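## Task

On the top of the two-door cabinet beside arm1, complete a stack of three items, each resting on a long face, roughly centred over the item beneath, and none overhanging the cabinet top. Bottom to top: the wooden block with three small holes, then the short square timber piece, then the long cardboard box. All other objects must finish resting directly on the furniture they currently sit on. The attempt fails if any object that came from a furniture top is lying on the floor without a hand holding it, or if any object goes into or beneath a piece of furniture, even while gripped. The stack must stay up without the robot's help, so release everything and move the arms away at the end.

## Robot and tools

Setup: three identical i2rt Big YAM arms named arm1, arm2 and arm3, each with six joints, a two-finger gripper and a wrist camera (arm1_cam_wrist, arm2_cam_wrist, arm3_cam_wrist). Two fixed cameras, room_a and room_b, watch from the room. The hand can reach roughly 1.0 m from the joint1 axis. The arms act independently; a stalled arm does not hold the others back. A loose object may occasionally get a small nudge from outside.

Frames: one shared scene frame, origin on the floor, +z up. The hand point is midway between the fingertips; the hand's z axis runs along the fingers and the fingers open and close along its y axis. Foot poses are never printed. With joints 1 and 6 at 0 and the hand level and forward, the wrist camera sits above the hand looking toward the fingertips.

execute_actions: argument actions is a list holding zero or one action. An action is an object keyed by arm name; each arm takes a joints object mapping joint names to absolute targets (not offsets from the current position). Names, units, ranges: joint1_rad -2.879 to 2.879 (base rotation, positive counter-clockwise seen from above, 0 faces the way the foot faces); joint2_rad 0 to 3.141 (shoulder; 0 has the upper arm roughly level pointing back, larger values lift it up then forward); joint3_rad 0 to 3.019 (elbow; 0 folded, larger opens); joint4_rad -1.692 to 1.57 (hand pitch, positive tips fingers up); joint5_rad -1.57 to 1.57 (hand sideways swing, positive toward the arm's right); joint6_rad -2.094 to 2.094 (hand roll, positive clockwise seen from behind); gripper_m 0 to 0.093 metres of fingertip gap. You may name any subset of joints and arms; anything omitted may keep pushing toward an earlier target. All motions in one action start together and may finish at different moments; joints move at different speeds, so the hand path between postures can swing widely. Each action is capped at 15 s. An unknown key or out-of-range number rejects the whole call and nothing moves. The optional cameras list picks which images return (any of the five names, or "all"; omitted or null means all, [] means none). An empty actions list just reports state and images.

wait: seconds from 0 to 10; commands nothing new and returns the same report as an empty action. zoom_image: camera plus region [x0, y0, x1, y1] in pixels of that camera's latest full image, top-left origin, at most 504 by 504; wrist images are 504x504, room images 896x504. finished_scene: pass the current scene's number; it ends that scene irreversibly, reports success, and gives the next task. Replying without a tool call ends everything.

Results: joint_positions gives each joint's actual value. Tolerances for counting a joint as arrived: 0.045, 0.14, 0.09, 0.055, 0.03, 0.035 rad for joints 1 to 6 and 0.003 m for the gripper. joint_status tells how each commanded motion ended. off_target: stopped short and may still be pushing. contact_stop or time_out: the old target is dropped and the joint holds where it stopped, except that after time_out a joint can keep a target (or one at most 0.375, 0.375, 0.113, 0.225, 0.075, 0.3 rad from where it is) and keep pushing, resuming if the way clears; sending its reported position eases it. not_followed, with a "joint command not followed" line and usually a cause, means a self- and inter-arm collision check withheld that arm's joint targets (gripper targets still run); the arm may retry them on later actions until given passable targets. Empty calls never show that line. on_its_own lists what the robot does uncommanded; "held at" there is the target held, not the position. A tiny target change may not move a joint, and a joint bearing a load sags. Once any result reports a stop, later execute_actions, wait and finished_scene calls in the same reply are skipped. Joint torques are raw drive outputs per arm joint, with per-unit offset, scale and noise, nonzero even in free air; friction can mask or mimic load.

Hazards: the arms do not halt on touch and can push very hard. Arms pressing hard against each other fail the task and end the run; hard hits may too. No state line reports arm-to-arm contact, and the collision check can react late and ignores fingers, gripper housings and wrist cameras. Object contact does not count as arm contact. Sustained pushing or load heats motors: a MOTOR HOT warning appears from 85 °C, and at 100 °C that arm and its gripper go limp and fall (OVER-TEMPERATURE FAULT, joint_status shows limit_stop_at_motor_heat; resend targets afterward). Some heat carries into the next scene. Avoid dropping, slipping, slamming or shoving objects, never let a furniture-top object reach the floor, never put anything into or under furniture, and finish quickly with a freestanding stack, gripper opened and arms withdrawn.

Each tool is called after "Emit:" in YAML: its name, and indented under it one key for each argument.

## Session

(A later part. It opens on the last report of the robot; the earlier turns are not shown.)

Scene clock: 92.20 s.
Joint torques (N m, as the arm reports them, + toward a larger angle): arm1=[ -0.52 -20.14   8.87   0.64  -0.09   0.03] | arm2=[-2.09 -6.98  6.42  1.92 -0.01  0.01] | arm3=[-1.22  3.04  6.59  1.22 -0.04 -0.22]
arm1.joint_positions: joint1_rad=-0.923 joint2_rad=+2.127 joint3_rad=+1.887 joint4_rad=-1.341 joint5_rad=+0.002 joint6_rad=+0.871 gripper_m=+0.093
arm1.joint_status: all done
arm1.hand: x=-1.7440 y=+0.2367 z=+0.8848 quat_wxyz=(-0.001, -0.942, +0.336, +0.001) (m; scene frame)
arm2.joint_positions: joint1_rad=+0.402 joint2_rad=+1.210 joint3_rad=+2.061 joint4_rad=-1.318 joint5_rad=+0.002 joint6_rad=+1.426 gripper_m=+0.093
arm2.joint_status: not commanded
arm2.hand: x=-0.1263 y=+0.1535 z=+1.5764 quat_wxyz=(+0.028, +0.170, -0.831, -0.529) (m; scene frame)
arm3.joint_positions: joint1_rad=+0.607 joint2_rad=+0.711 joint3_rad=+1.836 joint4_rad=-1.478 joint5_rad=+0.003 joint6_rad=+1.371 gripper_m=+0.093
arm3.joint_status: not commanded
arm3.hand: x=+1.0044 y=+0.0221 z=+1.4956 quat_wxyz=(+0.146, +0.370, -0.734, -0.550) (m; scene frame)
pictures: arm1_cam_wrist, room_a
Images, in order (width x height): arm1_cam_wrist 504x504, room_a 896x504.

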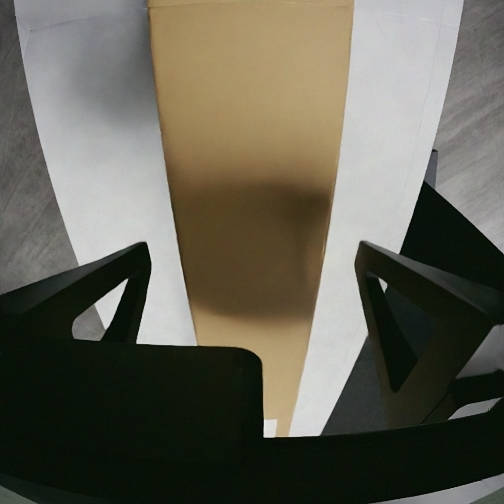

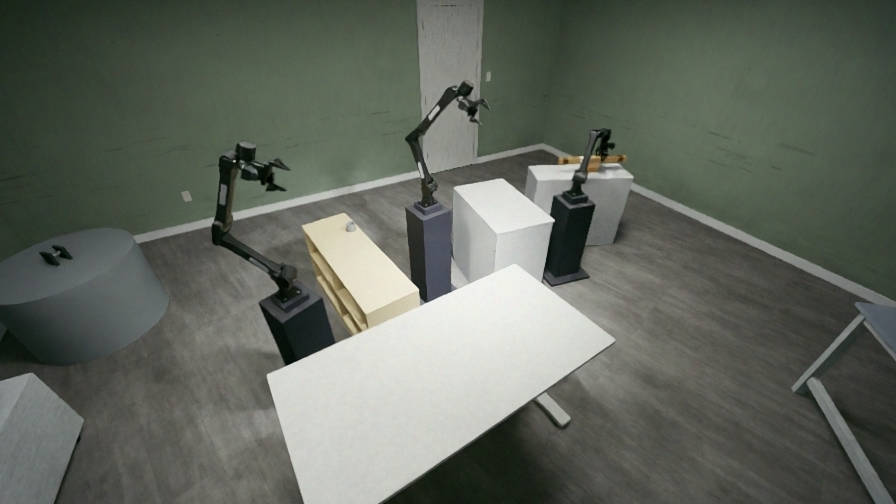

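Emit:
execute_actions:
  actions:
    - {"arm1":{"joints":{"joint2_rad":1.75}}}
  cameras: ["arm1_cam_wrist","room_a","room_b"]

Emit:
zoom_image:
  camera: "room_a"
  region: [510, 110, 670, 210]

Emit:
zoom_image:
  camera: "room_b"
  region: [240, 190, 340, 260]

Scene clock: 94.20 s.
Joint torques (N m, as the arm reports them, + toward a larger angle): arm1=[ -0.48 -17.29  11.11   1.37  -0.09   0.01] | arm2=[-2.29 -7.09  6.43  1.92  0.    0.01] | arm3=[-1.23  3.05  6.59  1.21 -0.05 -0.21]
arm1.joint_positions: joint1_rad=-0.923 joint2_rad=+1.766 joint3_rad=+1.870 joint4_rad=-1.341 joint5_rad=+0.002 joint6_rad=+0.871 gripper_m=+0.093
arm1.joint_status: all done
arm1.hand: x=-1.7162 y=+0.2428 z=+1.1009 quat_wxyz=(-0.088, -0.928, +0.332, +0.148) (m; scene frame)
arm2.joint_positions: joint1_rad=+0.402 joint2_rad=+1.210 joint3_rad=+2.061 joint4_rad=-1.318 joint5_rad=+0.002 joint6_rad=+1.426 gripper_m=+0.093
arm2.joint_status: not commanded
arm2.hand: x=-0.1263 y=+0.1535 z=+1.5764 quat_wxyz=(+0.028, +0.170, -0.831, -0.529) (m; scene frame)
arm3.joint_positions: joint1_rad=+0.607 joint2_rad=+0.711 joint3_rad=+1.836 joint4_rad=-1.478 joint5_rad=+0.003 joint6_rad=+1.371 gripper_m=+0.093
arm3.joint_status: not commanded
arm3.hand: x=+1.0044 y=+0.0221 z=+1.4956 quat_wxyz=(+0.146, +0.370, -0.734, -0.550) (m; scene frame)
pictures: arm1_cam_wrist, room_a, room_b
Images, in order (width x height): arm1_cam_wrist 504x504, room_a 896x504, room_b 896x504.

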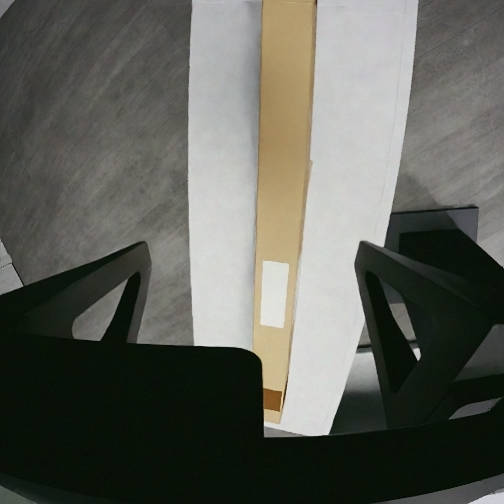

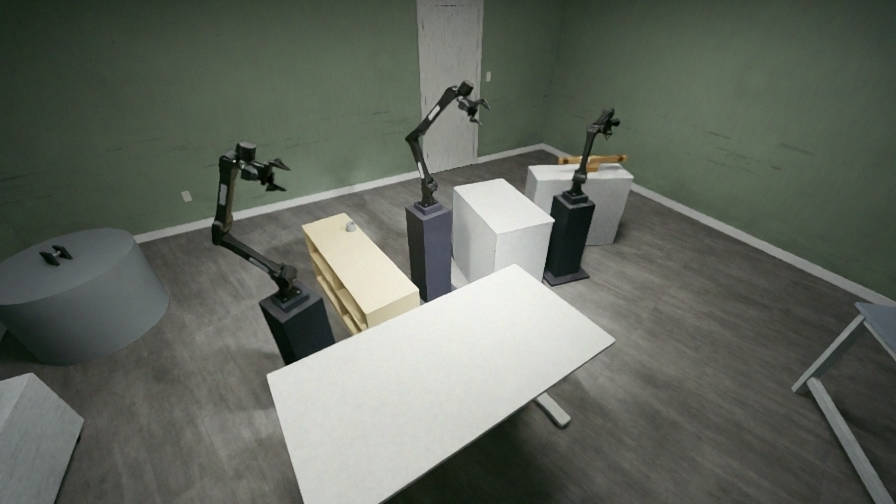

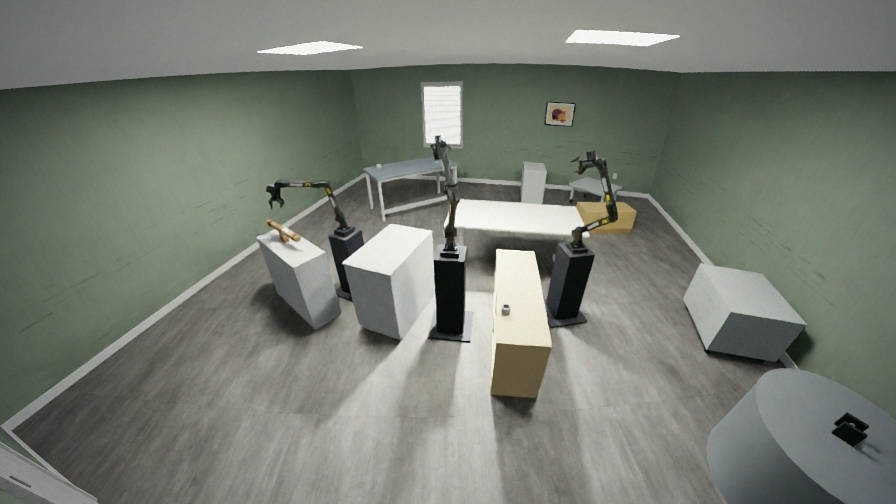

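Region (510, 110, 670, 210) of room_a's 896x504 image, scaled by 3.150, with more detail than that image has; it fills the top 315 rows of this view, and the rest is white.

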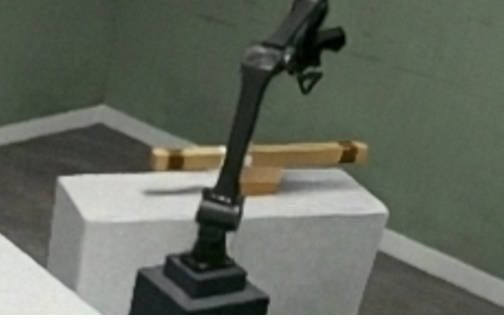

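Region (240, 190, 340, 260) of room_b's 896x504 image, scaled by 5.040, with more detail than that image has; it fills the top 353 rows of this view, and the rest is white.

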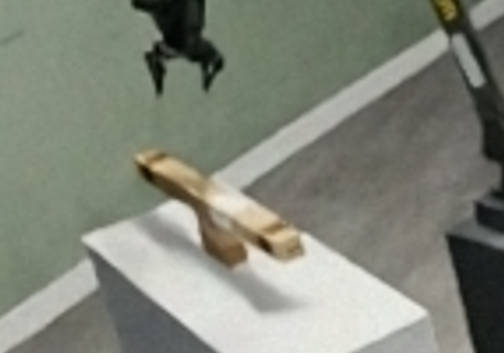

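Emit:
execute_actions:
  actions:
    - {"arm1":{"joints":{"joint1_rad":-1.2,"joint4_rad":-1.6}}}
  cameras: ["arm1_cam_wrist"]

Scene clock: 96.27 s.
Joint torques (N m, as the arm reports them, + toward a larger angle): arm1=[ -0.22 -16.99  10.72   0.43  -0.04   0.03] | arm2=[-2.02 -7.04  6.36  1.94 -0.03  0.  ] | arm3=[-1.18  3.03  6.58  1.21 -0.05 -0.22]
arm1.joint_positions: joint1_rad=-1.199 joint2_rad=+1.766 joint3_rad=+1.870 joint4_rad=-1.593 joint5_rad=+0.001 joint6_rad=+0.871 gripper_m=+0.093
arm1.joint_status: all done
arm1.hand: x=-1.6641 y=+0.4082 z=+1.0866 quat_wxyz=(-0.021, -0.886, +0.462, +0.042) (m; scene frame)
arm2.joint_positions: joint1_rad=+0.402 joint2_rad=+1.210 joint3_rad=+2.061 joint4_rad=-1.318 joint5_rad=+0.002 joint6_rad=+1.426 gripper_m=+0.093
arm2.joint_status: not commanded
arm2.hand: x=-0.1263 y=+0.1535 z=+1.5764 quat_wxyz=(+0.028, +0.170, -0.831, -0.529) (m; scene frame)
arm3.joint_positions: joint1_rad=+0.607 joint2_rad=+0.711 joint3_rad=+1.836 joint4_rad=-1.478 joint5_rad=+0.003 joint6_rad=+1.371 gripper_m=+0.093
arm3.joint_status: not commanded
arm3.hand: x=+1.0044 y=+0.0221 z=+1.4956 quat_wxyz=(+0.146, +0.370, -0.734, -0.550) (m; scene frame)
pictures: arm1_cam_wrist
Images, in order (width x height): arm1_cam_wrist 504x504.

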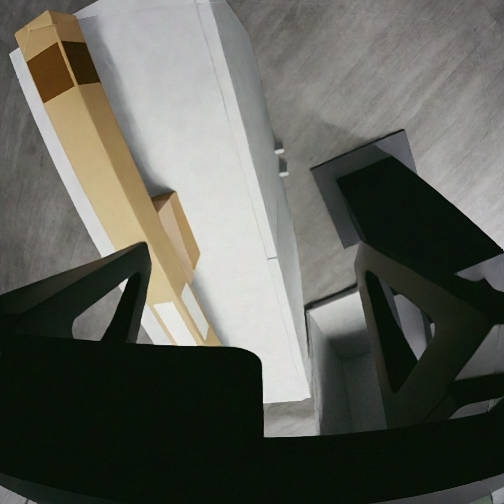

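Emit:
zoom_image:
  camera: "arm1_cam_wrist"
  region: [0, 0, 240, 160]

Region (0, 0, 240, 160) of arm1_cam_wrist's 504x504 image, scaled by 2.100, with more detail than that image has.

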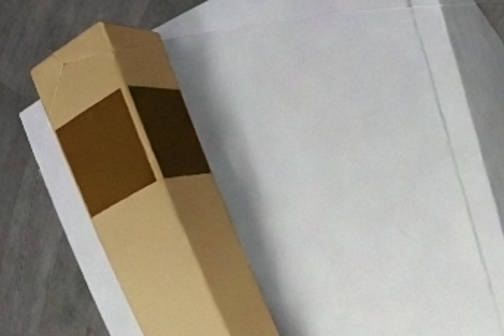

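Emit:
execute_actions:
  actions:
    - {"arm1":{"joints":{"joint2_rad":1.3}}}
  cameras: ["room_a","room_b"]

Emit:
finished_scene:
  scene: 1

Scene clock: 101.90 s.
Joint torques (N m, as the arm reports them, + toward a larger angle): arm1=[-0.37 -8.47  9.46  1.5  -0.05  0.  ] | arm2=[-2.07 -7.05  6.37  1.84 -0.01  0.01] | arm3=[-1.21  3.06  6.6   1.2  -0.04 -0.22]
arm1.joint_positions: joint1_rad=-1.199 joint2_rad=+1.310 joint3_rad=+1.875 joint4_rad=-1.597 joint5_rad=+0.001 joint6_rad=+0.871 gripper_m=+0.093
arm1.joint_status: all done
arm1.hand: x=-1.5389 y=+0.3984 z=+1.3093 quat_wxyz=(-0.106, -0.853, +0.446, +0.250) (m; scene frame)
arm2.joint_positions: joint1_rad=+0.402 joint2_rad=+1.210 joint3_rad=+2.061 joint4_rad=-1.318 joint5_rad=+0.002 joint6_rad=+1.426 gripper_m=+0.093
arm2.joint_status: not commanded
arm2.hand: x=-0.1263 y=+0.1535 z=+1.5764 quat_wxyz=(+0.028, +0.170, -0.831, -0.529) (m; scene frame)
arm3.joint_positions: joint1_rad=+0.607 joint2_rad=+0.711 joint3_rad=+1.836 joint4_rad=-1.478 joint5_rad=+0.003 joint6_rad=+1.371 gripper_m=+0.093
arm3.joint_status: not commanded
arm3.hand: x=+1.0044 y=+0.0221 z=+1.4956 quat_wxyz=(+0.146, +0.370, -0.734, -0.550) (m; scene frame)
pictures: room_a, room_b
Images, in order (width x height): room_a 896x504, room_b 896x504.

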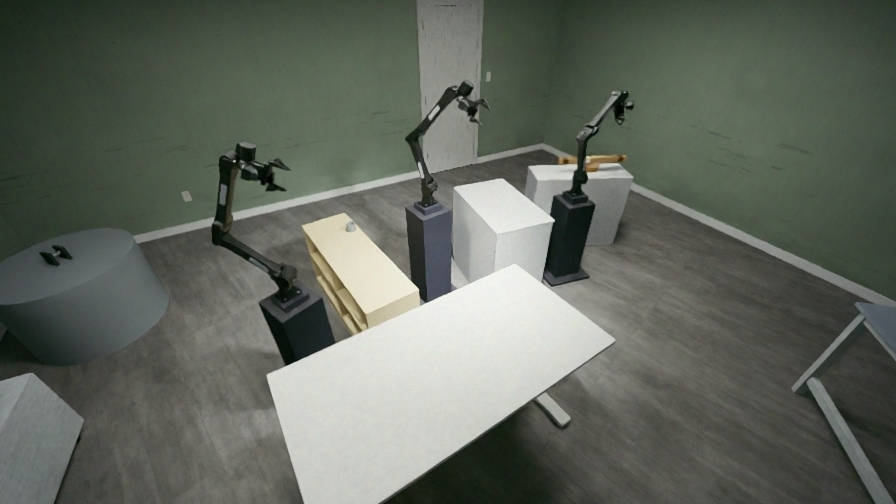

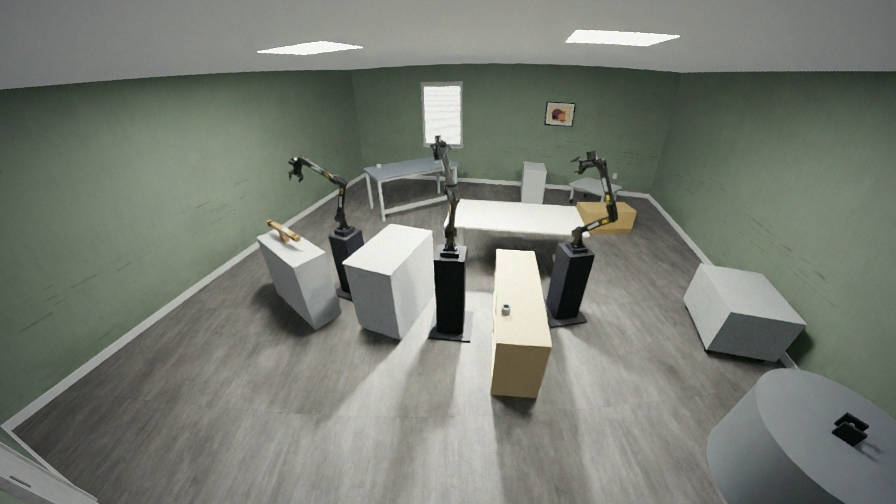

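The scene is finished: the task was done.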